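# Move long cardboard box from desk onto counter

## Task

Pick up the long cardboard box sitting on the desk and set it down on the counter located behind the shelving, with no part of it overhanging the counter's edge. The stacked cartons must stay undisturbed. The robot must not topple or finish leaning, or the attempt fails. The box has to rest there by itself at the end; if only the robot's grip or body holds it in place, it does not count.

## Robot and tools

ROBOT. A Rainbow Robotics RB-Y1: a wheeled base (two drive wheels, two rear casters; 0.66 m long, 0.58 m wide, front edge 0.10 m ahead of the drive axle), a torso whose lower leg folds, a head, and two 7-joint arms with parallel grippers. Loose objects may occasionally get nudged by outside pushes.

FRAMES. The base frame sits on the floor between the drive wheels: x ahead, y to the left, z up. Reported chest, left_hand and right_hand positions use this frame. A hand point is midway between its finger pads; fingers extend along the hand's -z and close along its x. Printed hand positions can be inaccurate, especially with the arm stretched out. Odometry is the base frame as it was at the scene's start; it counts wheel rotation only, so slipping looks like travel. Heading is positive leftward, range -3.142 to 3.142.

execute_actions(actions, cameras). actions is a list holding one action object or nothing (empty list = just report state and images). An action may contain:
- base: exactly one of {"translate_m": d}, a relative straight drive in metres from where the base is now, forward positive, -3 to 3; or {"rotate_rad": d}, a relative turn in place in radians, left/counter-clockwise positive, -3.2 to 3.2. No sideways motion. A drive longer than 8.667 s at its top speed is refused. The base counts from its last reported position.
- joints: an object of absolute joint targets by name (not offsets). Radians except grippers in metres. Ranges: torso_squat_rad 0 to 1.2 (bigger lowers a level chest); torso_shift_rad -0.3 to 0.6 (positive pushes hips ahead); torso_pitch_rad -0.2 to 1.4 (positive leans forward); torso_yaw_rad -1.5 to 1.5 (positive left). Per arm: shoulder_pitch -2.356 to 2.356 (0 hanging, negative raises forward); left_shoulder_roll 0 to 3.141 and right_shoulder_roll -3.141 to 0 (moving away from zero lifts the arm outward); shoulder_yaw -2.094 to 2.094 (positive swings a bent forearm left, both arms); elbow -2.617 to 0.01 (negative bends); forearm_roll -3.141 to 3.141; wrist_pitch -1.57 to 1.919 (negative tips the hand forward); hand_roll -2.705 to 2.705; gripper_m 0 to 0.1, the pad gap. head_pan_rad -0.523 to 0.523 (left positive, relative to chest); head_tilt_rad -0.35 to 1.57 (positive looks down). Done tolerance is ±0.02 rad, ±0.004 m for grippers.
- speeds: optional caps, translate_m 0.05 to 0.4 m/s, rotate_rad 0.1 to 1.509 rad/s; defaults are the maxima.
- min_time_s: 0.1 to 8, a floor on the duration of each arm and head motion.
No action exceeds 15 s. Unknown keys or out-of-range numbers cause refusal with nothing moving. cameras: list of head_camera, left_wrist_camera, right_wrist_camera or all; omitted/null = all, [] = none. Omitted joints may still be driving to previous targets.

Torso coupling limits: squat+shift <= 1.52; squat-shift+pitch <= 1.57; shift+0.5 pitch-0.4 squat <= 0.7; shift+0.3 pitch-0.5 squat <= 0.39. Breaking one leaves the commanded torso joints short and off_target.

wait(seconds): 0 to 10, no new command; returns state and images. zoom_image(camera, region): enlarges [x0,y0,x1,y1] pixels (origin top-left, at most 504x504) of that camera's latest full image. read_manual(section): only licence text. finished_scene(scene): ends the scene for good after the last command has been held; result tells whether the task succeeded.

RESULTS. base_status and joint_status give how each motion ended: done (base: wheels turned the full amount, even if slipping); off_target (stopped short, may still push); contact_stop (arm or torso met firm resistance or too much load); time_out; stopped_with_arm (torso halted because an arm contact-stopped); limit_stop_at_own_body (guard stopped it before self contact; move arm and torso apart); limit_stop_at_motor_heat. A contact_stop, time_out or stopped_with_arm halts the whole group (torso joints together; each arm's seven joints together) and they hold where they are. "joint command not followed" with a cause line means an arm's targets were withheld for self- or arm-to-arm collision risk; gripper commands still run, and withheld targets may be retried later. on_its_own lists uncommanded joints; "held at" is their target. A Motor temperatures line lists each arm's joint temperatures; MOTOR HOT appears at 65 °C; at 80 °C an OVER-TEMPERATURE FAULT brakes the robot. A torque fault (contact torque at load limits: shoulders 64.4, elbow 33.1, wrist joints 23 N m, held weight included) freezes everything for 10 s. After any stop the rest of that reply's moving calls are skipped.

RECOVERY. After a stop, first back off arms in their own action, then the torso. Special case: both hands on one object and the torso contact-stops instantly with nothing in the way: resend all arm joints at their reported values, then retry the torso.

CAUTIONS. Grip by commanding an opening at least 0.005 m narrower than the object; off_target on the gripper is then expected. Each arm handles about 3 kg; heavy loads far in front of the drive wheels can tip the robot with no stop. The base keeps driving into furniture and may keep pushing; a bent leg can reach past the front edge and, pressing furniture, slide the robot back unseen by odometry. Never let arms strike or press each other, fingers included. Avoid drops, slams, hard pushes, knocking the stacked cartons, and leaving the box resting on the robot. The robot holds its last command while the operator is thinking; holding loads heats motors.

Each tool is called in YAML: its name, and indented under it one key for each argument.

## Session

execute_actions:
  actions: []

Scene clock: 0.00 s.
Motor temperatures (°C, as the motors report them): left_arm=[39 34 32 38 39 45 35] | right_arm=[37 35 39 41 44 47 39]
base_odometry: x=+0.000 y=+0.000 heading=+0.000 (m, m, rad; odometry frame)
base_status: not commanded
joint_positions: torso_squat_rad=+0.350 torso_shift_rad=+0.000 torso_pitch_rad=+0.000 torso_yaw_rad=+0.000 left_shoulder_pitch_rad=-0.001 left_shoulder_roll_rad=+0.024 left_shoulder_yaw_rad=+0.015 left_elbow_rad=-0.203 left_forearm_roll_rad=-0.031 left_wrist_pitch_rad=+0.036 left_hand_roll_rad=+0.019 left_gripper_m=+0.100 right_shoulder_pitch_rad=-0.006 right_shoulder_roll_rad=-0.052 right_shoulder_yaw_rad=-0.004 right_elbow_rad=-0.130 right_forearm_roll_rad=-0.006 right_wrist_pitch_rad=-0.048 right_hand_roll_rad=-0.026 right_gripper_m=+0.100 head_pan_rad=-0.001 head_tilt_rad=+0.401
joint_status: not commanded
chest: x=-0.2281 y=+0.0002 z=+1.2475 quat_wxyz=(+1.000, +0.000, +0.000, +0.000) (m; base frame)
left_hand: x=-0.1369 y=+0.2397 z=+0.5675 quat_wxyz=(+0.996, +0.013, -0.084, +0.000) (m; base frame)
right_hand: x=-0.1500 y=-0.2593 z=+0.5682 quat_wxyz=(+0.995, -0.024, -0.092, -0.015) (m; base frame)
pictures: head_camera, left_wrist_camera, right_wrist_camera
Images, in order (width x height): head_camera 896x504, left_wrist_camera 644x364, right_wrist_camera 644x364.

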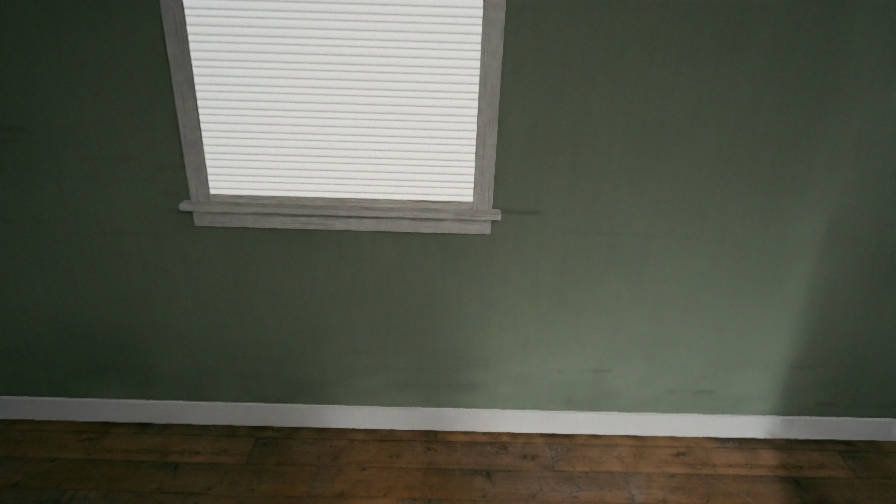

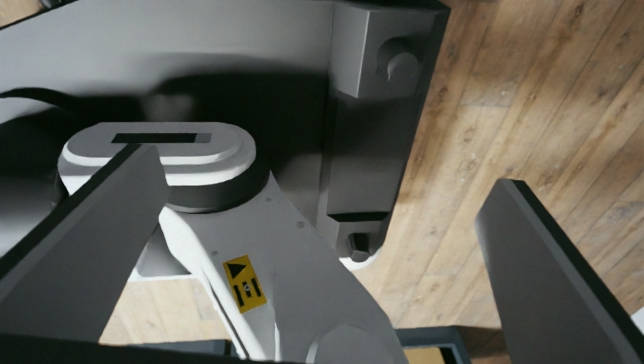

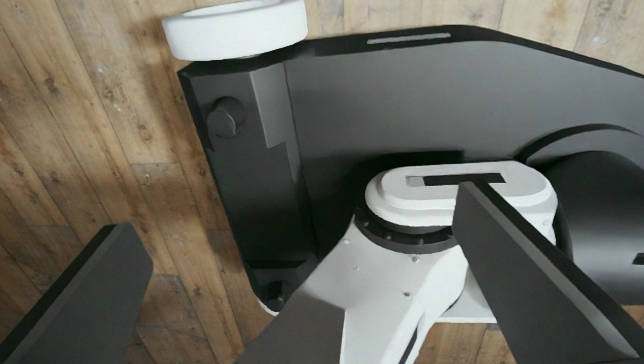

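Likely same layout; facing window wall, desk would be to the left.

execute_actions:
  actions:
    - {"base":{"rotate_rad":1.6},"joints":{"head_tilt_rad":0.35}}
  cameras: ["head_camera"]

execute_actions:
  actions:
    - {"base":{"rotate_rad":1.0}}
  cameras: ["head_camera"]

Scene clock: 4.10 s.
Motor temperatures (°C, as the motors report them): left_arm=[39 34 32 38 39 45 35] | right_arm=[37 35 39 41 44 47 39]
base_odometry: x=+0.000 y=+0.000 heading=+1.599 (m, m, rad; odometry frame)
base_status: done
joint_positions: torso_squat_rad=+0.350 torso_shift_rad=+0.000 torso_pitch_rad=+0.000 torso_yaw_rad=+0.000 left_shoulder_pitch_rad=-0.001 left_shoulder_roll_rad=+0.024 left_shoulder_yaw_rad=+0.015 left_elbow_rad=-0.203 left_forearm_roll_rad=-0.031 left_wrist_pitch_rad=+0.036 left_hand_roll_rad=+0.019 left_gripper_m=+0.100 right_shoulder_pitch_rad=-0.006 right_shoulder_roll_rad=-0.052 right_shoulder_yaw_rad=-0.004 right_elbow_rad=-0.130 right_forearm_roll_rad=-0.006 right_wrist_pitch_rad=-0.048 right_hand_roll_rad=-0.026 right_gripper_m=+0.100 head_pan_rad=-0.001 head_tilt_rad=+0.350
joint_status: all done
chest: x=-0.2282 y=+0.0001 z=+1.2475 quat_wxyz=(+1.000, +0.000, +0.000, +0.000) (m; base frame)
left_hand: x=-0.1369 y=+0.2397 z=+0.5675 quat_wxyz=(+0.996, +0.014, -0.084, +0.000) (m; base frame)
right_hand: x=-0.1500 y=-0.2593 z=+0.5681 quat_wxyz=(+0.995, -0.024, -0.092, -0.015) (m; base frame)
pictures: head_camera
Images, in order (width x height): head_camera 896x504.

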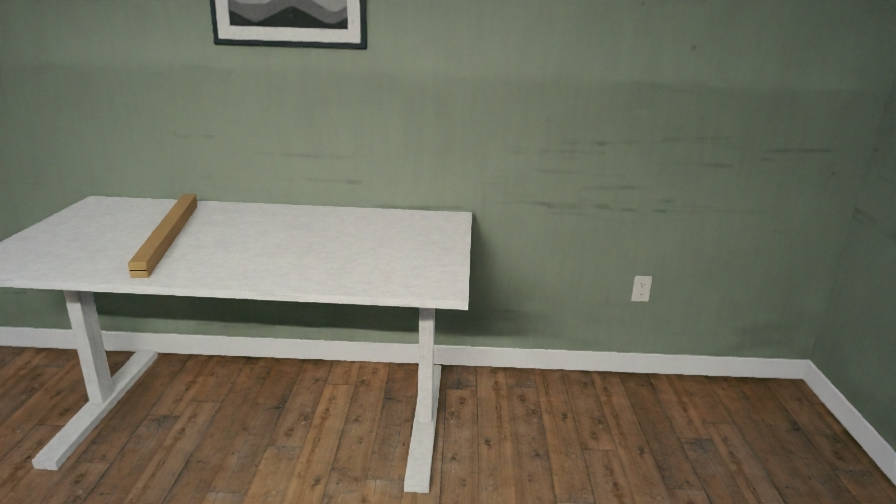

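Scene clock: 7.30 s.
Motor temperatures (°C, as the motors report them): left_arm=[39 34 32 38 39 45 35] | right_arm=[37 35 39 41 44 47 39]
base_odometry: x=+0.000 y=+0.000 heading=+2.599 (m, m, rad; odometry frame)
base_status: done
joint_positions: torso_squat_rad=+0.350 torso_shift_rad=+0.000 torso_pitch_rad=+0.000 torso_yaw_rad=+0.000 left_shoulder_pitch_rad=-0.001 left_shoulder_roll_rad=+0.024 left_shoulder_yaw_rad=+0.015 left_elbow_rad=-0.203 left_forearm_roll_rad=-0.031 left_wrist_pitch_rad=+0.036 left_hand_roll_rad=+0.019 left_gripper_m=+0.100 right_shoulder_pitch_rad=-0.006 right_shoulder_roll_rad=-0.052 right_shoulder_yaw_rad=-0.004 right_elbow_rad=-0.130 right_forearm_roll_rad=-0.006 right_wrist_pitch_rad=-0.048 right_hand_roll_rad=-0.026 right_gripper_m=+0.100 head_pan_rad=-0.001 head_tilt_rad=+0.350
joint_status: not commanded
chest: x=-0.2282 y=+0.0001 z=+1.2475 quat_wxyz=(+1.000, +0.000, +0.000, +0.000) (m; base frame)
left_hand: x=-0.1369 y=+0.2397 z=+0.5675 quat_wxyz=(+0.996, +0.014, -0.084, +0.000) (m; base frame)
right_hand: x=-0.1500 y=-0.2593 z=+0.5681 quat_wxyz=(+0.995, -0.024, -0.092, -0.015) (m; base frame)
pictures: head_camera
Images, in order (width x height): head_camera 896x504.

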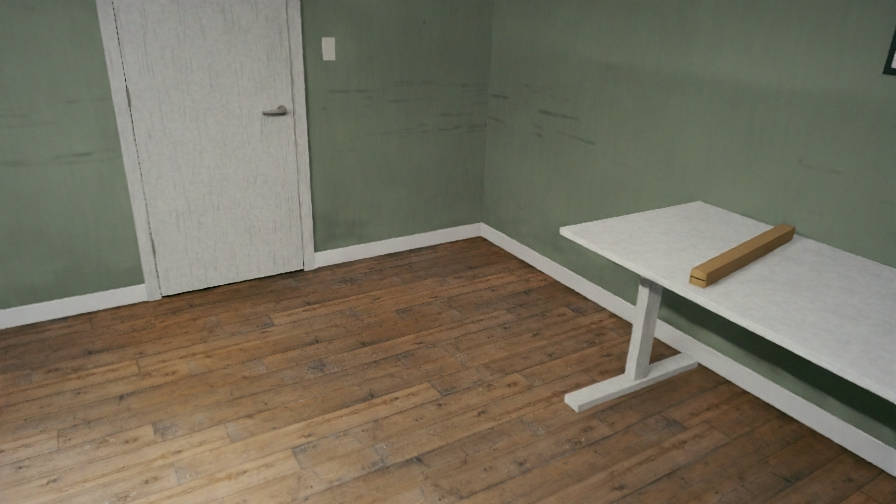

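execute_actions:
  actions:
    - {"base":{"rotate_rad":-0.19},"joints":{"left_shoulder_pitch_rad":0,"left_elbow_rad":-2.3,"left_shoulder_roll_rad":0.05,"right_shoulder_pitch_rad":-0.9,"right_elbow_rad":-1.5,"right_wrist_pitch_rad":1.9,"right_hand_roll_rad":1.57}}
  cameras: []

execute_actions:
  actions:
    - {"base":{"translate_m":1.5}}
  cameras: []

execute_actions:
  actions:
    - {"base":{"rotate_rad":-0.61},"joints":{"head_tilt_rad":0.7,"right_shoulder_pitch_rad":-0.3,"right_shoulder_roll_rad":-0.5}}
  cameras: ["head_camera"]

Scene clock: 10.27 s.
Motor temperatures (°C, as the motors report them): left_arm=[39 34 32 38 39 45 35] | right_arm=[37 35 39 41 44 47 39]
base_odometry: x=+0.000 y=+0.000 heading=+2.409 (m, m, rad; odometry frame)
base_status: done
joint_positions: torso_squat_rad=+0.350 torso_shift_rad=+0.000 torso_pitch_rad=+0.000 torso_yaw_rad=+0.000 left_shoulder_pitch_rad=+0.000 left_shoulder_roll_rad=+0.050 left_shoulder_yaw_rad=+0.015 left_elbow_rad=-2.300 left_forearm_roll_rad=-0.031 left_wrist_pitch_rad=+0.036 left_hand_roll_rad=+0.019 left_gripper_m=+0.100 right_shoulder_pitch_rad=-0.900 right_shoulder_roll_rad=-0.052 right_shoulder_yaw_rad=-0.004 right_elbow_rad=-1.500 right_forearm_roll_rad=-0.006 right_wrist_pitch_rad=+1.900 right_hand_roll_rad=+1.570 right_gripper_m=+0.100 head_pan_rad=-0.001 head_tilt_rad=+0.350
joint_status: all done
chest: x=-0.2282 y=+0.0002 z=+1.2475 quat_wxyz=(+1.000, +0.000, +0.000, +0.000) (m; base frame)
left_hand: x=+0.1917 y=+0.2257 z=+1.3467 quat_wxyz=(+0.424, +0.023, -0.905, -0.021) (m; base frame)
right_hand: x=+0.2950 y=-0.1285 z=+1.1165 quat_wxyz=(+0.590, -0.192, -0.126, +0.774) (m; base frame)
pictures: none
No camera images: the call's "cameras" was empty. Leave "cameras" out to get every camera's image.

Scene clock: 15.57 s.
Motor temperatures (°C, as the motors report them): left_arm=[39 35 32 38 39 45 35] | right_arm=[37 35 39 41 44 47 39]
base_odometry: x=-1.117 y=+1.002 heading=+2.411 (m, m, rad; odometry frame)
base_status: done
joint_positions: torso_squat_rad=+0.350 torso_shift_rad=+0.000 torso_pitch_rad=+0.000 torso_yaw_rad=+0.000 left_shoulder_pitch_rad=+0.000 left_shoulder_roll_rad=+0.050 left_shoulder_yaw_rad=+0.015 left_elbow_rad=-2.300 left_forearm_roll_rad=-0.031 left_wrist_pitch_rad=+0.036 left_hand_roll_rad=+0.019 left_gripper_m=+0.100 right_shoulder_pitch_rad=-0.900 right_shoulder_roll_rad=-0.052 right_shoulder_yaw_rad=-0.004 right_elbow_rad=-1.500 right_forearm_roll_rad=-0.006 right_wrist_pitch_rad=+1.900 right_hand_roll_rad=+1.570 right_gripper_m=+0.100 head_pan_rad=-0.001 head_tilt_rad=+0.350
joint_status: not commanded
chest: x=-0.2281 y=+0.0002 z=+1.2475 quat_wxyz=(+1.000, +0.000, +0.000, +0.000) (m; base frame)
left_hand: x=+0.1918 y=+0.2257 z=+1.3466 quat_wxyz=(+0.425, +0.023, -0.905, -0.021) (m; base frame)
right_hand: x=+0.2950 y=-0.1285 z=+1.1164 quat_wxyz=(+0.590, -0.192, -0.126, +0.774) (m; base frame)
pictures: none
No camera images: the call's "cameras" was empty. Leave "cameras" out to get every camera's image.

Scene clock: 18.23 s.
Motor temperatures (°C, as the motors report them): left_arm=[39 35 32 38 39 45 35] | right_arm=[37 35 39 41 44 47 39]
base_odometry: x=-1.116 y=+1.002 heading=+1.801 (m, m, rad; odometry frame)
base_status: done
joint_positions: torso_squat_rad=+0.350 torso_shift_rad=+0.000 torso_pitch_rad=+0.000 torso_yaw_rad=+0.000 left_shoulder_pitch_rad=+0.000 left_shoulder_roll_rad=+0.050 left_shoulder_yaw_rad=+0.015 left_elbow_rad=-2.300 left_forearm_roll_rad=-0.031 left_wrist_pitch_rad=+0.036 left_hand_roll_rad=+0.019 left_gripper_m=+0.100 right_shoulder_pitch_rad=-0.300 right_shoulder_roll_rad=-0.500 right_shoulder_yaw_rad=-0.004 right_elbow_rad=-1.500 right_forearm_roll_rad=-0.006 right_wrist_pitch_rad=+1.900 right_hand_roll_rad=+1.570 right_gripper_m=+0.100 head_pan_rad=-0.001 head_tilt_rad=+0.700
joint_status: all done
chest: x=-0.2282 y=+0.0002 z=+1.2475 quat_wxyz=(+1.000, +0.000, +0.000, +0.000) (m; base frame)
left_hand: x=+0.1918 y=+0.2257 z=+1.3466 quat_wxyz=(+0.425, +0.023, -0.905, -0.022) (m; base frame)
right_hand: x=+0.1144 y=-0.4493 z=+0.9318 quat_wxyz=(+0.711, -0.138, +0.200, +0.660) (m; base frame)
pictures: head_camera
Images, in order (width x height): head_camera 896x504.

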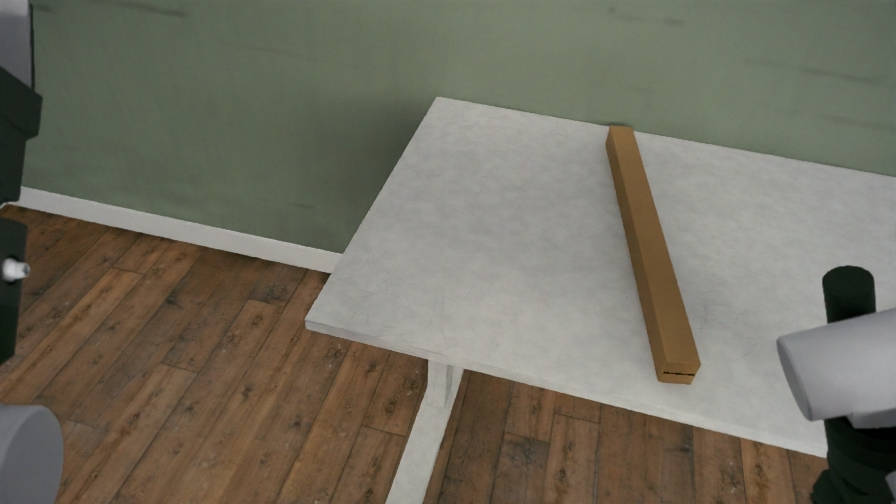

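execute_actions:
  actions:
    - {"base":{"rotate_rad":-0.9},"joints":{"right_shoulder_pitch_rad":-0.97,"right_shoulder_roll_rad":-0.15,"right_shoulder_yaw_rad":-0.29}}
  cameras: []

execute_actions:
  actions:
    - {"base":{"translate_m":0.27}}
  cameras: []

execute_actions:
  actions:
    - {"base":{"rotate_rad":0.8},"joints":{"head_tilt_rad":0.85,"right_shoulder_pitch_rad":-1.6,"right_shoulder_roll_rad":-0.3,"right_shoulder_yaw_rad":-0.34,"right_elbow_rad":-1.16}}
  cameras: ["head_camera"]

Scene clock: 21.63 s.
Motor temperatures (°C, as the motors report them): left_arm=[39 35 32 38 39 45 35] | right_arm=[37 35 39 41 44 47 39]
base_odometry: x=-1.116 y=+1.002 heading=+0.902 (m, m, rad; odometry frame)
base_status: done
joint_positions: torso_squat_rad=+0.350 torso_shift_rad=+0.000 torso_pitch_rad=+0.000 torso_yaw_rad=+0.000 left_shoulder_pitch_rad=+0.000 left_shoulder_roll_rad=+0.050 left_shoulder_yaw_rad=+0.015 left_elbow_rad=-2.300 left_forearm_roll_rad=-0.031 left_wrist_pitch_rad=+0.036 left_hand_roll_rad=+0.019 left_gripper_m=+0.100 right_shoulder_pitch_rad=-0.970 right_shoulder_roll_rad=-0.150 right_shoulder_yaw_rad=-0.290 right_elbow_rad=-1.500 right_forearm_roll_rad=-0.006 right_wrist_pitch_rad=+1.900 right_hand_roll_rad=+1.570 right_gripper_m=+0.100 head_pan_rad=-0.001 head_tilt_rad=+0.700
joint_status: all done
chest: x=-0.2282 y=+0.0002 z=+1.2475 quat_wxyz=(+1.000, +0.000, +0.000, +0.000) (m; base frame)
left_hand: x=+0.1917 y=+0.2258 z=+1.3466 quat_wxyz=(+0.425, +0.023, -0.905, -0.022) (m; base frame)
right_hand: x=+0.3207 y=-0.2214 z=+1.1684 quat_wxyz=(+0.682, -0.188, -0.191, +0.680) (m; base frame)
pictures: none
No camera images: the call's "cameras" was empty. Leave "cameras" out to get every camera's image.

Scene clock: 23.83 s.
Motor temperatures (°C, as the motors report them): left_arm=[39 35 32 38 39 45 35] | right_arm=[37 35 39 41 44 47 39]
base_odometry: x=-0.949 y=+1.213 heading=+0.901 (m, m, rad; odometry frame)
base_status: done
joint_positions: torso_squat_rad=+0.350 torso_shift_rad=+0.000 torso_pitch_rad=+0.000 torso_yaw_rad=+0.000 left_shoulder_pitch_rad=+0.000 left_shoulder_roll_rad=+0.050 left_shoulder_yaw_rad=+0.015 left_elbow_rad=-2.300 left_forearm_roll_rad=-0.031 left_wrist_pitch_rad=+0.036 left_hand_roll_rad=+0.019 left_gripper_m=+0.100 right_shoulder_pitch_rad=-0.970 right_shoulder_roll_rad=-0.150 right_shoulder_yaw_rad=-0.290 right_elbow_rad=-1.500 right_forearm_roll_rad=-0.006 right_wrist_pitch_rad=+1.900 right_hand_roll_rad=+1.570 right_gripper_m=+0.100 head_pan_rad=-0.001 head_tilt_rad=+0.700
joint_status: not commanded
chest: x=-0.2281 y=+0.0002 z=+1.2475 quat_wxyz=(+1.000, +0.000, +0.000, +0.000) (m; base frame)
left_hand: x=+0.1918 y=+0.2257 z=+1.3466 quat_wxyz=(+0.425, +0.023, -0.905, -0.022) (m; base frame)
right_hand: x=+0.3208 y=-0.2214 z=+1.1684 quat_wxyz=(+0.682, -0.188, -0.191, +0.680) (m; base frame)
pictures: none
No camera images: the call's "cameras" was empty. Leave "cameras" out to get every camera's image.

Scene clock: 26.70 s.
Motor temperatures (°C, as the motors report them): left_arm=[39 35 32 38 39 45 35] | right_arm=[37 35 39 41 44 47 39]
base_odometry: x=-0.949 y=+1.213 heading=+1.701 (m, m, rad; odometry frame)
base_status: done
joint_positions: torso_squat_rad=+0.350 torso_shift_rad=+0.000 torso_pitch_rad=+0.000 torso_yaw_rad=+0.000 left_shoulder_pitch_rad=+0.000 left_shoulder_roll_rad=+0.050 left_shoulder_yaw_rad=+0.015 left_elbow_rad=-2.300 left_forearm_roll_rad=-0.031 left_wrist_pitch_rad=+0.036 left_hand_roll_rad=+0.019 left_gripper_m=+0.100 right_shoulder_pitch_rad=-1.600 right_shoulder_roll_rad=-0.300 right_shoulder_yaw_rad=-0.340 right_elbow_rad=-1.160 right_forearm_roll_rad=-0.006 right_wrist_pitch_rad=+1.900 right_hand_roll_rad=+1.570 right_gripper_m=+0.100 head_pan_rad=-0.001 head_tilt_rad=+0.850
joint_status: all done
chest: x=-0.2282 y=+0.0001 z=+1.2475 quat_wxyz=(+1.000, +0.000, +0.000, +0.000) (m; base frame)
left_hand: x=+0.1918 y=+0.2257 z=+1.3466 quat_wxyz=(+0.424, +0.023, -0.905, -0.022) (m; base frame)
right_hand: x=+0.3467 y=-0.1852 z=+1.4313 quat_wxyz=(+0.624, -0.282, -0.295, +0.666) (m; base frame)
pictures: head_camera
Images, in order (width x height): head_camera 896x504.

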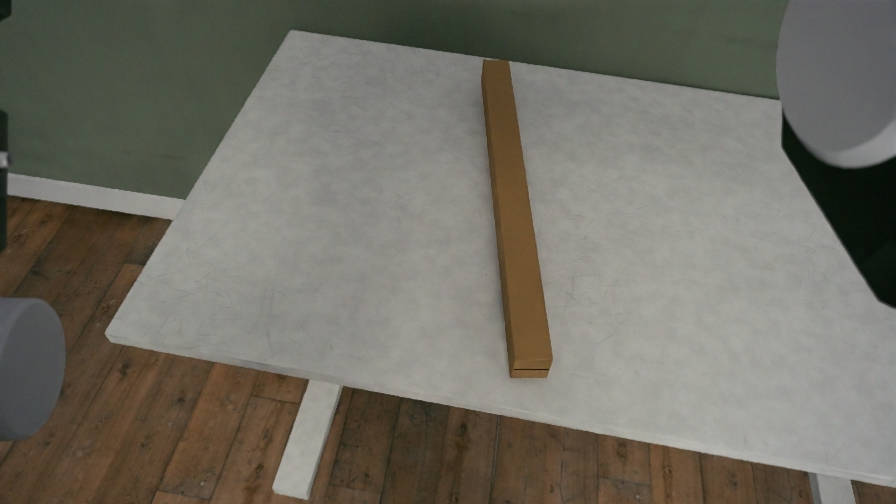

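execute_actions:
  actions:
    - {"base":{"rotate_rad":0.15},"joints":{"right_hand_roll_rad":1.42,"right_forearm_roll_rad":0}}
  cameras: []

execute_actions:
  actions:
    - {"base":{"translate_m":0.14},"joints":{"torso_pitch_rad":0.8,"head_tilt_rad":0.45,"head_pan_rad":-0.2}}
  cameras: ["head_camera","right_wrist_camera"]

Scene clock: 28.40 s.
Motor temperatures (°C, as the motors report them): left_arm=[39 35 32 38 39 45 35] | right_arm=[37 35 39 41 44 47 39]
base_odometry: x=-0.949 y=+1.213 heading=+1.850 (m, m, rad; odometry frame)
base_status: done
joint_positions: torso_squat_rad=+0.350 torso_shift_rad=+0.000 torso_pitch_rad=+0.000 torso_yaw_rad=+0.000 left_shoulder_pitch_rad=+0.000 left_shoulder_roll_rad=+0.050 left_shoulder_yaw_rad=+0.015 left_elbow_rad=-2.300 left_forearm_roll_rad=-0.031 left_wrist_pitch_rad=+0.036 left_hand_roll_rad=+0.019 left_gripper_m=+0.100 right_shoulder_pitch_rad=-1.600 right_shoulder_roll_rad=-0.300 right_shoulder_yaw_rad=-0.340 right_elbow_rad=-1.160 right_forearm_roll_rad=+0.000 right_wrist_pitch_rad=+1.900 right_hand_roll_rad=+1.420 right_gripper_m=+0.100 head_pan_rad=-0.001 head_tilt_rad=+0.850
joint_status: all done
chest: x=-0.2282 y=+0.0001 z=+1.2475 quat_wxyz=(+1.000, +0.000, +0.000, +0.000) (m; base frame)
left_hand: x=+0.1918 y=+0.2257 z=+1.3466 quat_wxyz=(+0.424, +0.023, -0.905, -0.022) (m; base frame)
right_hand: x=+0.3468 y=-0.1866 z=+1.4313 quat_wxyz=(+0.674, -0.261, -0.314, +0.616) (m; base frame)
pictures: none
No camera images: the call's "cameras" was empty. Leave "cameras" out to get every camera's image.

Scene clock: 31.90 s.
Motor temperatures (°C, as the motors report them): left_arm=[39 35 32 38 39 45 35] | right_arm=[37 35 39 41 44 47 39]
base_odometry: x=-0.988 y=+1.348 heading=+1.851 (m, m, rad; odometry frame)
base_status: done
joint_positions: torso_squat_rad=+0.350 torso_shift_rad=+0.000 torso_pitch_rad=+0.800 torso_yaw_rad=+0.000 left_shoulder_pitch_rad=+0.000 left_shoulder_roll_rad=+0.050 left_shoulder_yaw_rad=+0.015 left_elbow_rad=-2.300 left_forearm_roll_rad=-0.031 left_wrist_pitch_rad=+0.036 left_hand_roll_rad=+0.019 left_gripper_m=+0.100 right_shoulder_pitch_rad=-1.600 right_shoulder_roll_rad=-0.300 right_shoulder_yaw_rad=-0.340 right_elbow_rad=-1.160 right_forearm_roll_rad=+0.000 right_wrist_pitch_rad=+1.900 right_hand_roll_rad=+1.420 right_gripper_m=+0.100 head_pan_rad=-0.200 head_tilt_rad=+0.450
joint_status: all done
chest: x=-0.0063 y=+0.0001 z=+1.1536 quat_wxyz=(+0.921, +0.000, +0.389, +0.000) (m; base frame)
left_hand: x=+0.3575 y=+0.2256 z=+0.9216 quat_wxyz=(+0.743, +0.013, -0.668, -0.029) (m; base frame)
right_hand: x=+0.5262 y=-0.1866 z=+0.8695 quat_wxyz=(+0.743, -0.001, -0.027, +0.669) (m; base frame)
pictures: head_camera, right_wrist_camera
Images, in order (width x height): head_camera 896x504, right_wrist_camera 644x364.

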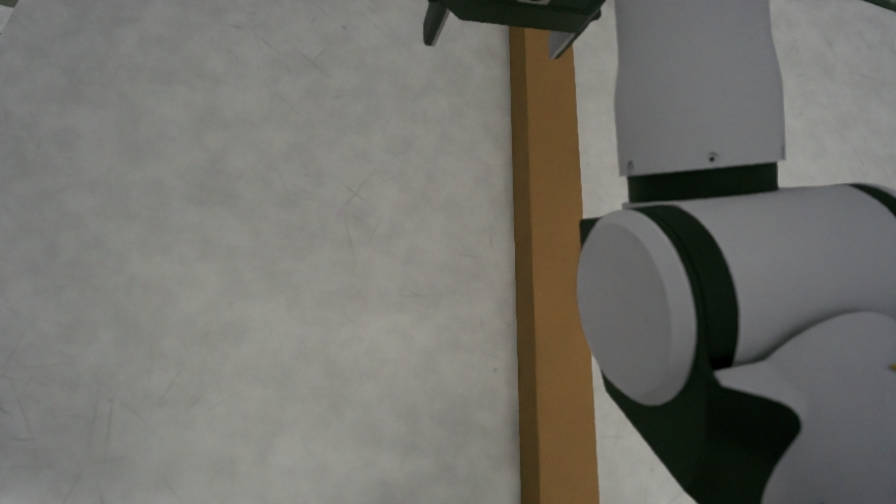

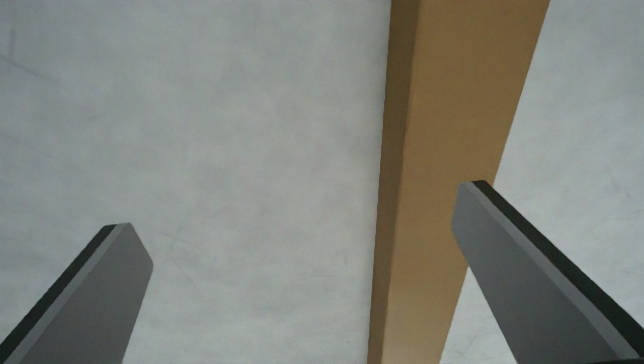

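execute_actions:
  actions:
    - {"base":{"rotate_rad":-0.1},"joints":{"right_hand_roll_rad":1.55}}
  cameras: ["right_wrist_camera"]

execute_actions:
  actions:
    - {"joints":{"right_shoulder_pitch_rad":-1.5,"right_wrist_pitch_rad":1.83}}
  cameras: ["right_wrist_camera","head_camera"]

Scene clock: 33.23 s.
Motor temperatures (°C, as the motors report them): left_arm=[39 35 32 38 39 45 35] | right_arm=[37 35 39 41 44 47 39]
base_odometry: x=-0.988 y=+1.348 heading=+1.751 (m, m, rad; odometry frame)
base_status: done
joint_positions: torso_squat_rad=+0.350 torso_shift_rad=+0.000 torso_pitch_rad=+0.800 torso_yaw_rad=+0.000 left_shoulder_pitch_rad=+0.000 left_shoulder_roll_rad=+0.050 left_shoulder_yaw_rad=+0.015 left_elbow_rad=-2.300 left_forearm_roll_rad=-0.031 left_wrist_pitch_rad=+0.036 left_hand_roll_rad=+0.019 left_gripper_m=+0.100 right_shoulder_pitch_rad=-1.600 right_shoulder_roll_rad=-0.300 right_shoulder_yaw_rad=-0.340 right_elbow_rad=-1.160 right_forearm_roll_rad=+0.000 right_wrist_pitch_rad=+1.900 right_hand_roll_rad=+1.550 right_gripper_m=+0.100 head_pan_rad=-0.200 head_tilt_rad=+0.450
joint_status: all done
chest: x=-0.0063 y=+0.0001 z=+1.1536 quat_wxyz=(+0.921, +0.000, +0.389, +0.000) (m; base frame)
left_hand: x=+0.3575 y=+0.2256 z=+0.9216 quat_wxyz=(+0.743, +0.013, -0.668, -0.029) (m; base frame)
right_hand: x=+0.5262 y=-0.1866 z=+0.8695 quat_wxyz=(+0.698, -0.002, -0.027, +0.716) (m; base frame)
pictures: right_wrist_camera
Images, in order (width x height): right_wrist_camera 644x364.

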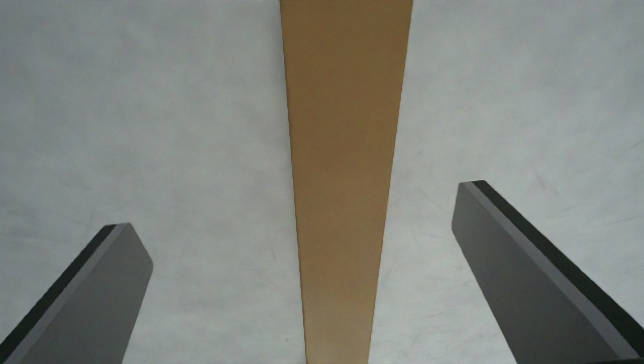

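Scene clock: 33.93 s.
Motor temperatures (°C, as the motors report them): left_arm=[39 35 32 38 39 45 35] | right_arm=[37 35 39 41 44 47 39]
base_odometry: x=-0.988 y=+1.348 heading=+1.752 (m, m, rad; odometry frame)
base_status: not commanded
joint_positions: torso_squat_rad=+0.350 torso_shift_rad=+0.000 torso_pitch_rad=+0.800 torso_yaw_rad=+0.000 left_shoulder_pitch_rad=+0.000 left_shoulder_roll_rad=+0.050 left_shoulder_yaw_rad=+0.015 left_elbow_rad=-2.300 left_forearm_roll_rad=-0.031 left_wrist_pitch_rad=+0.036 left_hand_roll_rad=+0.019 left_gripper_m=+0.100 right_shoulder_pitch_rad=-1.500 right_shoulder_roll_rad=-0.300 right_shoulder_yaw_rad=-0.340 right_elbow_rad=-1.160 right_forearm_roll_rad=+0.000 right_wrist_pitch_rad=+1.830 right_hand_roll_rad=+1.550 right_gripper_m=+0.100 head_pan_rad=-0.200 head_tilt_rad=+0.450
joint_status: all done
chest: x=-0.0063 y=+0.0001 z=+1.1536 quat_wxyz=(+0.921, +0.000, +0.389, +0.000) (m; base frame)
left_hand: x=+0.3575 y=+0.2256 z=+0.9216 quat_wxyz=(+0.743, +0.013, -0.668, -0.029) (m; base frame)
right_hand: x=+0.5088 y=-0.2061 z=+0.8255 quat_wxyz=(+0.707, -0.002, -0.010, +0.707) (m; base frame)
pictures: head_camera, right_wrist_camera
Images, in order (width x height): head_camera 896x504, right_wrist_camera 644x364.

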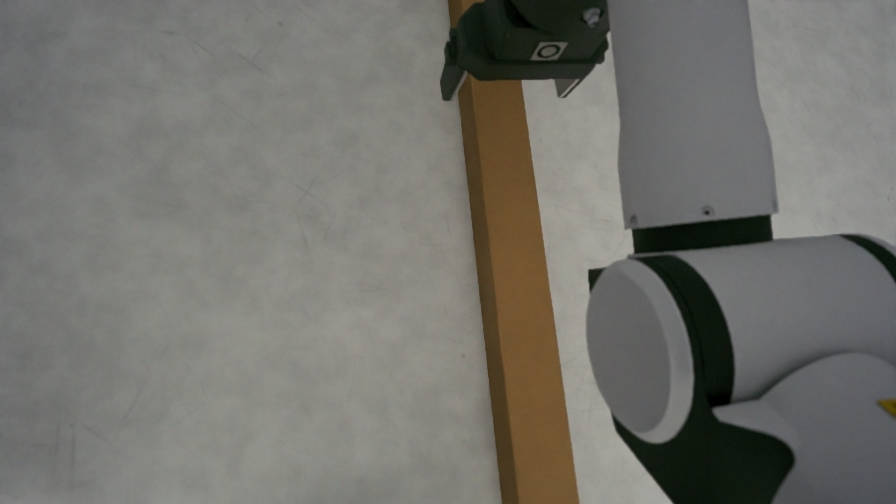

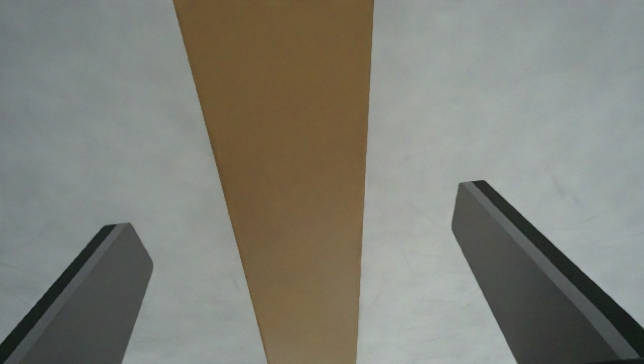

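execute_actions:
  actions:
    - {"joints":{"right_shoulder_roll_rad":-0.24,"right_shoulder_pitch_rad":-1.37,"right_wrist_pitch_rad":1.71,"right_hand_roll_rad":1.65},"min_time_s":1}
  cameras: ["right_wrist_camera","head_camera"]

Scene clock: 35.33 s.
Motor temperatures (°C, as the motors report them): left_arm=[39 35 32 38 39 45 35] | right_arm=[37 35 39 41 44 47 39]
base_odometry: x=-0.988 y=+1.348 heading=+1.752 (m, m, rad; odometry frame)
base_status: not commanded
joint_positions: torso_squat_rad=+0.350 torso_shift_rad=+0.000 torso_pitch_rad=+0.800 torso_yaw_rad=+0.000 left_shoulder_pitch_rad=+0.000 left_shoulder_roll_rad=+0.050 left_shoulder_yaw_rad=+0.015 left_elbow_rad=-2.300 left_forearm_roll_rad=-0.031 left_wrist_pitch_rad=+0.036 left_hand_roll_rad=+0.019 left_gripper_m=+0.100 right_shoulder_pitch_rad=-1.370 right_shoulder_roll_rad=-0.240 right_shoulder_yaw_rad=-0.340 right_elbow_rad=-1.160 right_forearm_roll_rad=+0.000 right_wrist_pitch_rad=+1.710 right_hand_roll_rad=+1.650 right_gripper_m=+0.100 head_pan_rad=-0.200 head_tilt_rad=+0.450
joint_status: all done
chest: x=-0.0063 y=+0.0001 z=+1.1536 quat_wxyz=(+0.921, +0.000, +0.389, +0.000) (m; base frame)
left_hand: x=+0.3575 y=+0.2256 z=+0.9216 quat_wxyz=(+0.743, +0.013, -0.668, -0.029) (m; base frame)
right_hand: x=+0.4775 y=-0.1991 z=+0.7630 quat_wxyz=(+0.671, +0.011, -0.009, +0.741) (m; base frame)
pictures: head_camera, right_wrist_camera
Images, in order (width x height): head_camera 896x504, right_wrist_camera 644x364.

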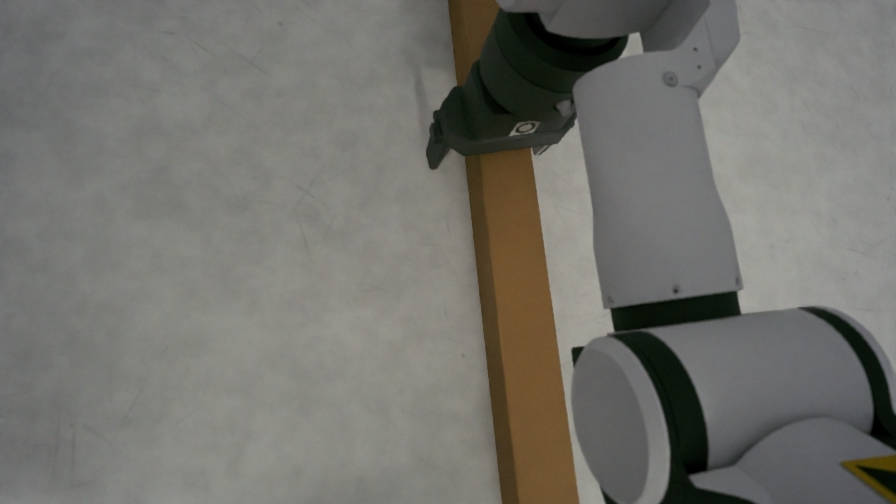

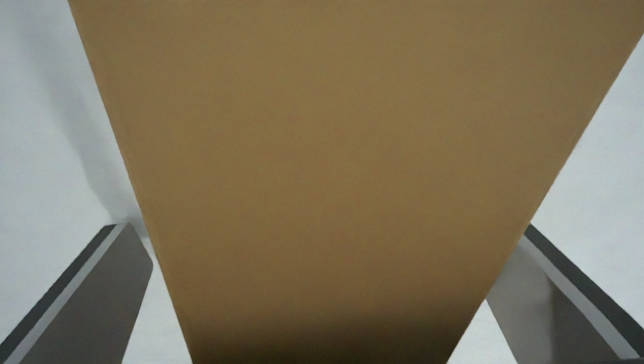

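execute_actions:
  actions:
    - {"joints":{"right_gripper_m":0.03,"right_hand_roll_rad":1.6}}
  cameras: ["right_wrist_camera"]

execute_actions:
  actions:
    - {"joints":{"right_shoulder_pitch_rad":-1.55,"right_wrist_pitch_rad":1.89,"head_tilt_rad":0.2},"min_time_s":1.5}
  cameras: []

execute_actions:
  actions:
    - {"joints":{"torso_pitch_rad":0.6,"right_shoulder_pitch_rad":-1.45,"right_elbow_rad":-1.06},"min_time_s":1.2}

Scene clock: 36.63 s.
Motor temperatures (°C, as the motors report them): left_arm=[39 35 32 38 39 45 35] | right_arm=[37 35 39 41 44 47 39]
base_odometry: x=-0.988 y=+1.348 heading=+1.752 (m, m, rad; odometry frame)
base_status: not commanded
joint_positions: torso_squat_rad=+0.350 torso_shift_rad=+0.000 torso_pitch_rad=+0.800 torso_yaw_rad=+0.000 left_shoulder_pitch_rad=+0.000 left_shoulder_roll_rad=+0.050 left_shoulder_yaw_rad=+0.015 left_elbow_rad=-2.300 left_forearm_roll_rad=-0.031 left_wrist_pitch_rad=+0.036 left_hand_roll_rad=+0.019 left_gripper_m=+0.100 right_shoulder_pitch_rad=-1.370 right_shoulder_roll_rad=-0.240 right_shoulder_yaw_rad=-0.340 right_elbow_rad=-1.160 right_forearm_roll_rad=+0.000 right_wrist_pitch_rad=+1.710 right_hand_roll_rad=+1.600 right_gripper_m=+0.053 head_pan_rad=-0.200 head_tilt_rad=+0.450
joint_status: right_gripper_m off_target (ended at +0.053, target +0.030); the others done
chest: x=-0.0063 y=+0.0001 z=+1.1536 quat_wxyz=(+0.921, +0.000, +0.389, +0.000) (m; base frame)
left_hand: x=+0.3575 y=+0.2256 z=+0.9216 quat_wxyz=(+0.743, +0.013, -0.668, -0.029) (m; base frame)
right_hand: x=+0.4775 y=-0.1991 z=+0.7630 quat_wxyz=(+0.690, +0.011, -0.009, +0.724) (m; base frame)
pictures: right_wrist_camera
Images, in order (width x height): right_wrist_camera 644x364.

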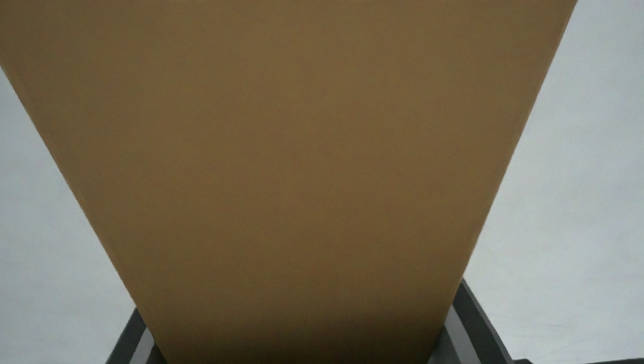

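Scene clock: 38.43 s.
Motor temperatures (°C, as the motors report them): left_arm=[39 35 32 38 39 45 35] | right_arm=[37 35 39 41 44 47 39]
base_odometry: x=-0.988 y=+1.348 heading=+1.752 (m, m, rad; odometry frame)
base_status: not commanded
joint_positions: torso_squat_rad=+0.350 torso_shift_rad=+0.000 torso_pitch_rad=+0.800 torso_yaw_rad=+0.000 left_shoulder_pitch_rad=+0.000 left_shoulder_roll_rad=+0.050 left_shoulder_yaw_rad=+0.015 left_elbow_rad=-2.300 left_forearm_roll_rad=-0.031 left_wrist_pitch_rad=+0.036 left_hand_roll_rad=+0.019 left_gripper_m=+0.100 right_shoulder_pitch_rad=-1.550 right_shoulder_roll_rad=-0.240 right_shoulder_yaw_rad=-0.340 right_elbow_rad=-1.160 right_forearm_roll_rad=+0.000 right_wrist_pitch_rad=+1.890 right_hand_roll_rad=+1.600 right_gripper_m=+0.053 head_pan_rad=-0.200 head_tilt_rad=+0.200
joint_status: all done
chest: x=-0.0063 y=+0.0001 z=+1.1536 quat_wxyz=(+0.921, +0.000, +0.389, +0.000) (m; base frame)
left_hand: x=+0.3575 y=+0.2256 z=+0.9216 quat_wxyz=(+0.743, +0.013, -0.668, -0.029) (m; base frame)
right_hand: x=+0.5033 y=-0.1642 z=+0.8393 quat_wxyz=(+0.671, +0.028, -0.017, +0.741) (m; base frame)
pictures: none
No camera images: the call's "cameras" was empty. Leave "cameras" out to get every camera's image.

Scene clock: 39.93 s.
Motor temperatures (°C, as the motors report them): left_arm=[39 35 32 38 39 45 35] | right_arm=[37 35 39 41 44 47 39]
base_odometry: x=-0.988 y=+1.348 heading=+1.752 (m, m, rad; odometry frame)
base_status: not commanded
joint_positions: torso_squat_rad=+0.350 torso_shift_rad=+0.000 torso_pitch_rad=+0.600 torso_yaw_rad=+0.000 left_shoulder_pitch_rad=+0.000 left_shoulder_roll_rad=+0.050 left_shoulder_yaw_rad=+0.015 left_elbow_rad=-2.300 left_forearm_roll_rad=-0.031 left_wrist_pitch_rad=+0.036 left_hand_roll_rad=+0.019 left_gripper_m=+0.100 right_shoulder_pitch_rad=-1.450 right_shoulder_roll_rad=-0.240 right_shoulder_yaw_rad=-0.340 right_elbow_rad=-1.060 right_forearm_roll_rad=+0.000 right_wrist_pitch_rad=+1.890 right_hand_roll_rad=+1.600 right_gripper_m=+0.053 head_pan_rad=-0.200 head_tilt_rad=+0.200
joint_status: all done
chest: x=-0.0536 y=+0.0001 z=+1.1934 quat_wxyz=(+0.955, +0.000, +0.295, +0.000) (m; base frame)
left_hand: x=+0.3491 y=+0.2256 z=+1.0383 quat_wxyz=(+0.673, +0.016, -0.739, -0.027) (m; base frame)
right_hand: x=+0.4650 y=-0.1838 z=+0.9129 quat_wxyz=(+0.679, +0.016, -0.010, +0.734) (m; base frame)
pictures: head_camera, left_wrist_camera, right_wrist_camera
Images, in order (width x height): head_camera 896x504, left_wrist_camera 644x364, right_wrist_camera 644x364.

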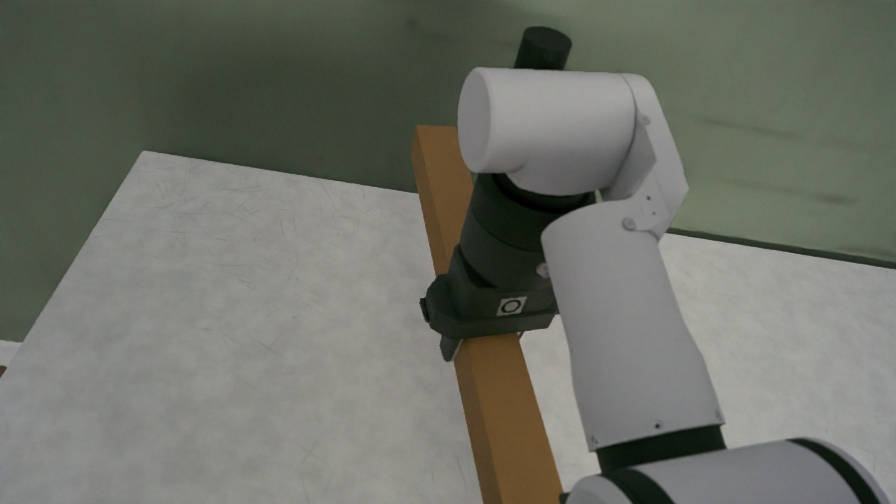

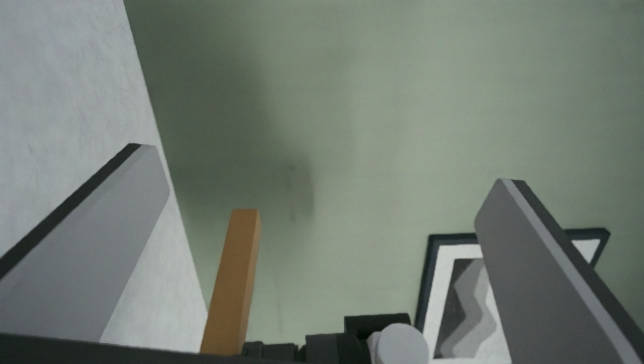

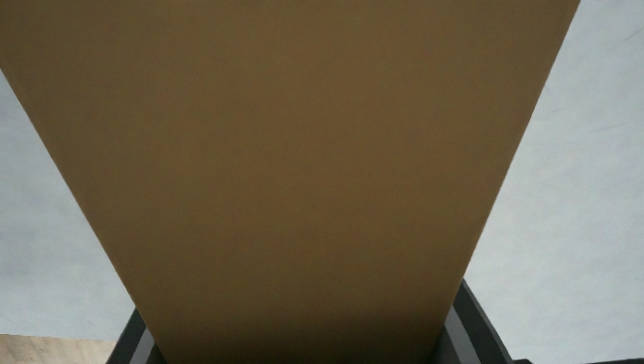

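execute_actions:
  actions:
    - {"base":{"translate_m":-0.7},"joints":{"head_pan_rad":0,"head_tilt_rad":-0.1}}
  cameras: []

execute_actions:
  actions:
    - {"base":{"rotate_rad":2.14},"speeds":{"rotate_rad":0.9}}
  cameras: ["head_camera"]

execute_actions:
  actions:
    - {"base":{"translate_m":1.3}}
  cameras: ["head_camera"]

Scene clock: 43.77 s.
Motor temperatures (°C, as the motors report them): left_arm=[39 35 32 38 39 45 35] | right_arm=[37 35 39 41 44 47 39]
base_odometry: x=-0.862 y=+0.659 heading=+1.751 (m, m, rad; odometry frame)
base_status: done
joint_positions: torso_squat_rad=+0.350 torso_shift_rad=+0.000 torso_pitch_rad=+0.600 torso_yaw_rad=+0.000 left_shoulder_pitch_rad=+0.000 left_shoulder_roll_rad=+0.050 left_shoulder_yaw_rad=+0.015 left_elbow_rad=-2.300 left_forearm_roll_rad=-0.031 left_wrist_pitch_rad=+0.036 left_hand_roll_rad=+0.019 left_gripper_m=+0.100 right_shoulder_pitch_rad=-1.450 right_shoulder_roll_rad=-0.240 right_shoulder_yaw_rad=-0.340 right_elbow_rad=-1.060 right_forearm_roll_rad=+0.000 right_wrist_pitch_rad=+1.890 right_hand_roll_rad=+1.600 right_gripper_m=+0.053 head_pan_rad=+0.000 head_tilt_rad=-0.100
joint_status: all done
chest: x=-0.0536 y=+0.0001 z=+1.1934 quat_wxyz=(+0.955, +0.000, +0.295, +0.000) (m; base frame)
left_hand: x=+0.3490 y=+0.2256 z=+1.0383 quat_wxyz=(+0.673, +0.016, -0.739, -0.027) (m; base frame)
right_hand: x=+0.4649 y=-0.1838 z=+0.9127 quat_wxyz=(+0.679, +0.016, -0.010, +0.734) (m; base frame)
pictures: none
No camera images: the call's "cameras" was empty. Leave "cameras" out to get every camera's image.

Scene clock: 48.27 s.
Motor temperatures (°C, as the motors report them): left_arm=[39 35 32 38 39 45 35] | right_arm=[37 35 39 41 44 47 39]
base_odometry: x=-0.862 y=+0.659 heading=-2.393 (m, m, rad; odometry frame)
base_status: done
joint_positions: torso_squat_rad=+0.350 torso_shift_rad=+0.000 torso_pitch_rad=+0.600 torso_yaw_rad=+0.000 left_shoulder_pitch_rad=+0.000 left_shoulder_roll_rad=+0.050 left_shoulder_yaw_rad=+0.015 left_elbow_rad=-2.300 left_forearm_roll_rad=-0.031 left_wrist_pitch_rad=+0.036 left_hand_roll_rad=+0.019 left_gripper_m=+0.100 right_shoulder_pitch_rad=-1.450 right_shoulder_roll_rad=-0.240 right_shoulder_yaw_rad=-0.340 right_elbow_rad=-1.060 right_forearm_roll_rad=+0.000 right_wrist_pitch_rad=+1.890 right_hand_roll_rad=+1.600 right_gripper_m=+0.053 head_pan_rad=+0.000 head_tilt_rad=-0.100
joint_status: not commanded
chest: x=-0.0536 y=+0.0001 z=+1.1934 quat_wxyz=(+0.955, +0.000, +0.295, +0.000) (m; base frame)
left_hand: x=+0.3490 y=+0.2256 z=+1.0383 quat_wxyz=(+0.673, +0.016, -0.739, -0.027) (m; base frame)
right_hand: x=+0.4649 y=-0.1838 z=+0.9127 quat_wxyz=(+0.679, +0.016, -0.010, +0.734) (m; base frame)
pictures: head_camera
Images, in order (width x height): head_camera 896x504.

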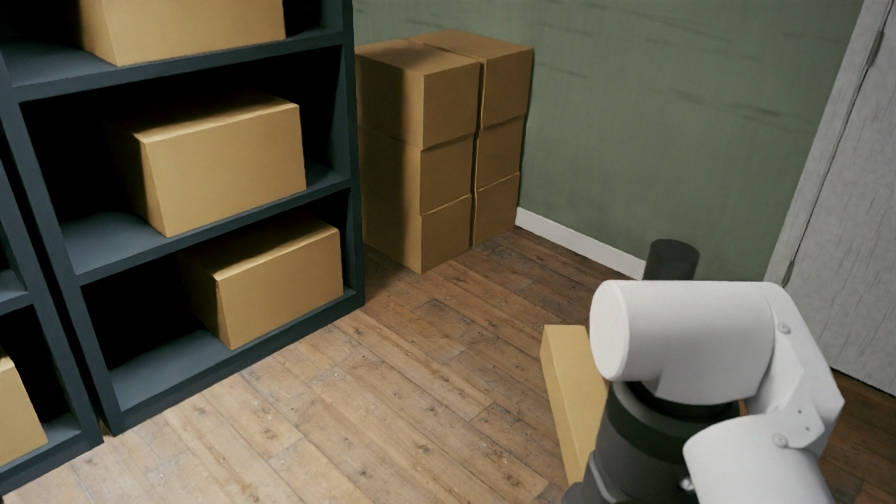

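Scene clock: 52.90 s.
Motor temperatures (°C, as the motors report them): left_arm=[39 35 32 38 39 45 35] | right_arm=[37 35 39 41 44 47 39]
base_odometry: x=-1.814 y=-0.226 heading=-2.392 (m, m, rad; odometry frame)
base_status: done
joint_positions: torso_squat_rad=+0.350 torso_shift_rad=+0.000 torso_pitch_rad=+0.600 torso_yaw_rad=+0.000 left_shoulder_pitch_rad=+0.000 left_shoulder_roll_rad=+0.050 left_shoulder_yaw_rad=+0.015 left_elbow_rad=-2.300 left_forearm_roll_rad=-0.031 left_wrist_pitch_rad=+0.036 left_hand_roll_rad=+0.019 left_gripper_m=+0.100 right_shoulder_pitch_rad=-1.450 right_shoulder_roll_rad=-0.240 right_shoulder_yaw_rad=-0.340 right_elbow_rad=-1.060 right_forearm_roll_rad=+0.000 right_wrist_pitch_rad=+1.890 right_hand_roll_rad=+1.600 right_gripper_m=+0.053 head_pan_rad=+0.000 head_tilt_rad=-0.100
joint_status: not commanded
chest: x=-0.0535 y=+0.0001 z=+1.1934 quat_wxyz=(+0.955, +0.000, +0.296, +0.000) (m; base frame)
left_hand: x=+0.3491 y=+0.2256 z=+1.0382 quat_wxyz=(+0.673, +0.016, -0.739, -0.027) (m; base frame)
right_hand: x=+0.4649 y=-0.1838 z=+0.9126 quat_wxyz=(+0.679, +0.016, -0.010, +0.734) (m; base frame)
pictures: head_camera
Images, in order (width x height): head_camera 896x504.

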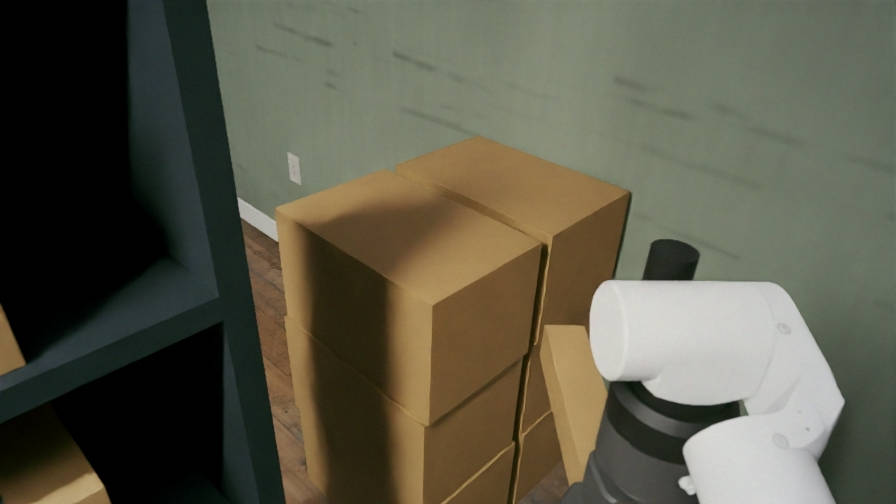

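execute_actions:
  actions:
    - {"base":{"translate_m":-1.0}}
  cameras: ["head_camera"]

execute_actions:
  actions:
    - {"base":{"rotate_rad":1.5},"speeds":{"rotate_rad":0.8},"joints":{"head_tilt_rad":-0.2}}
  cameras: ["head_camera"]

Scene clock: 57.17 s.
Motor temperatures (°C, as the motors report them): left_arm=[39 35 32 38 39 45 35] | right_arm=[37 35 39 41 44 47 39]
base_odometry: x=-1.082 y=+0.455 heading=-2.392 (m, m, rad; odometry frame)
base_status: done
joint_positions: torso_squat_rad=+0.350 torso_shift_rad=+0.000 torso_pitch_rad=+0.600 torso_yaw_rad=+0.000 left_shoulder_pitch_rad=+0.000 left_shoulder_roll_rad=+0.050 left_shoulder_yaw_rad=+0.015 left_elbow_rad=-2.300 left_forearm_roll_rad=-0.031 left_wrist_pitch_rad=+0.036 left_hand_roll_rad=+0.019 left_gripper_m=+0.100 right_shoulder_pitch_rad=-1.450 right_shoulder_roll_rad=-0.240 right_shoulder_yaw_rad=-0.340 right_elbow_rad=-1.060 right_forearm_roll_rad=+0.000 right_wrist_pitch_rad=+1.890 right_hand_roll_rad=+1.600 right_gripper_m=+0.053 head_pan_rad=+0.000 head_tilt_rad=-0.100
joint_status: not commanded
chest: x=-0.0536 y=+0.0001 z=+1.1934 quat_wxyz=(+0.955, +0.000, +0.295, +0.000) (m; base frame)
left_hand: x=+0.3490 y=+0.2256 z=+1.0382 quat_wxyz=(+0.673, +0.016, -0.739, -0.027) (m; base frame)
right_hand: x=+0.4649 y=-0.1838 z=+0.9126 quat_wxyz=(+0.679, +0.016, -0.010, +0.734) (m; base frame)
pictures: head_camera
Images, in order (width x height): head_camera 896x504.

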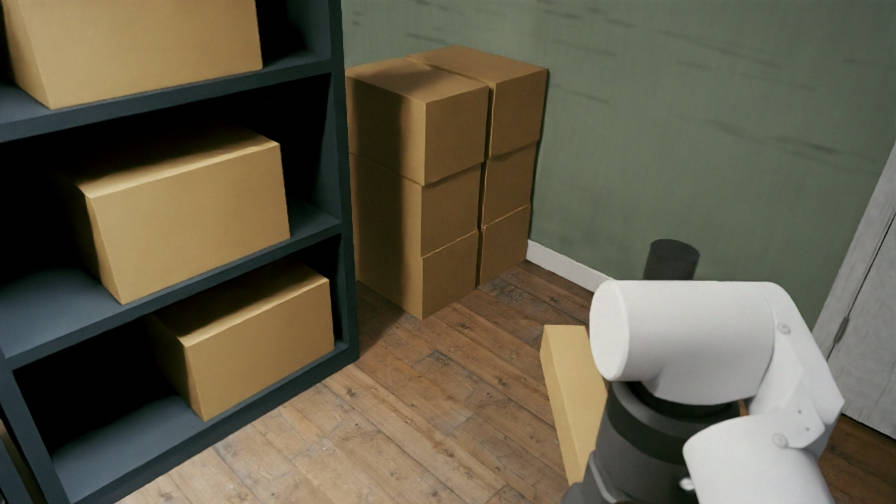

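Scene clock: 60.97 s.
Motor temperatures (°C, as the motors report them): left_arm=[39 35 32 39 39 45 35] | right_arm=[37 35 39 41 44 47 39]
base_odometry: x=-1.082 y=+0.455 heading=-0.892 (m, m, rad; odometry frame)
base_status: done
joint_positions: torso_squat_rad=+0.350 torso_shift_rad=+0.000 torso_pitch_rad=+0.600 torso_yaw_rad=+0.000 left_shoulder_pitch_rad=+0.000 left_shoulder_roll_rad=+0.050 left_shoulder_yaw_rad=+0.015 left_elbow_rad=-2.300 left_forearm_roll_rad=-0.031 left_wrist_pitch_rad=+0.036 left_hand_roll_rad=+0.019 left_gripper_m=+0.100 right_shoulder_pitch_rad=-1.450 right_shoulder_roll_rad=-0.240 right_shoulder_yaw_rad=-0.340 right_elbow_rad=-1.060 right_forearm_roll_rad=+0.000 right_wrist_pitch_rad=+1.890 right_hand_roll_rad=+1.600 right_gripper_m=+0.053 head_pan_rad=+0.000 head_tilt_rad=-0.200
joint_status: all done
chest: x=-0.0536 y=+0.0001 z=+1.1934 quat_wxyz=(+0.955, +0.000, +0.295, +0.000) (m; base frame)
left_hand: x=+0.3490 y=+0.2256 z=+1.0382 quat_wxyz=(+0.673, +0.016, -0.739, -0.027) (m; base frame)
right_hand: x=+0.4649 y=-0.1838 z=+0.9126 quat_wxyz=(+0.679, +0.016, -0.010, +0.734) (m; base frame)
pictures: head_camera
Images, in order (width x height): head_camera 896x504.

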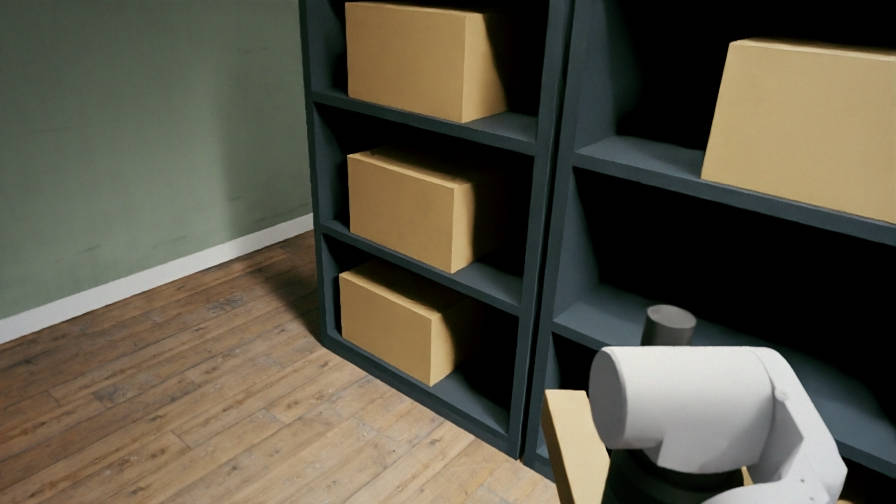

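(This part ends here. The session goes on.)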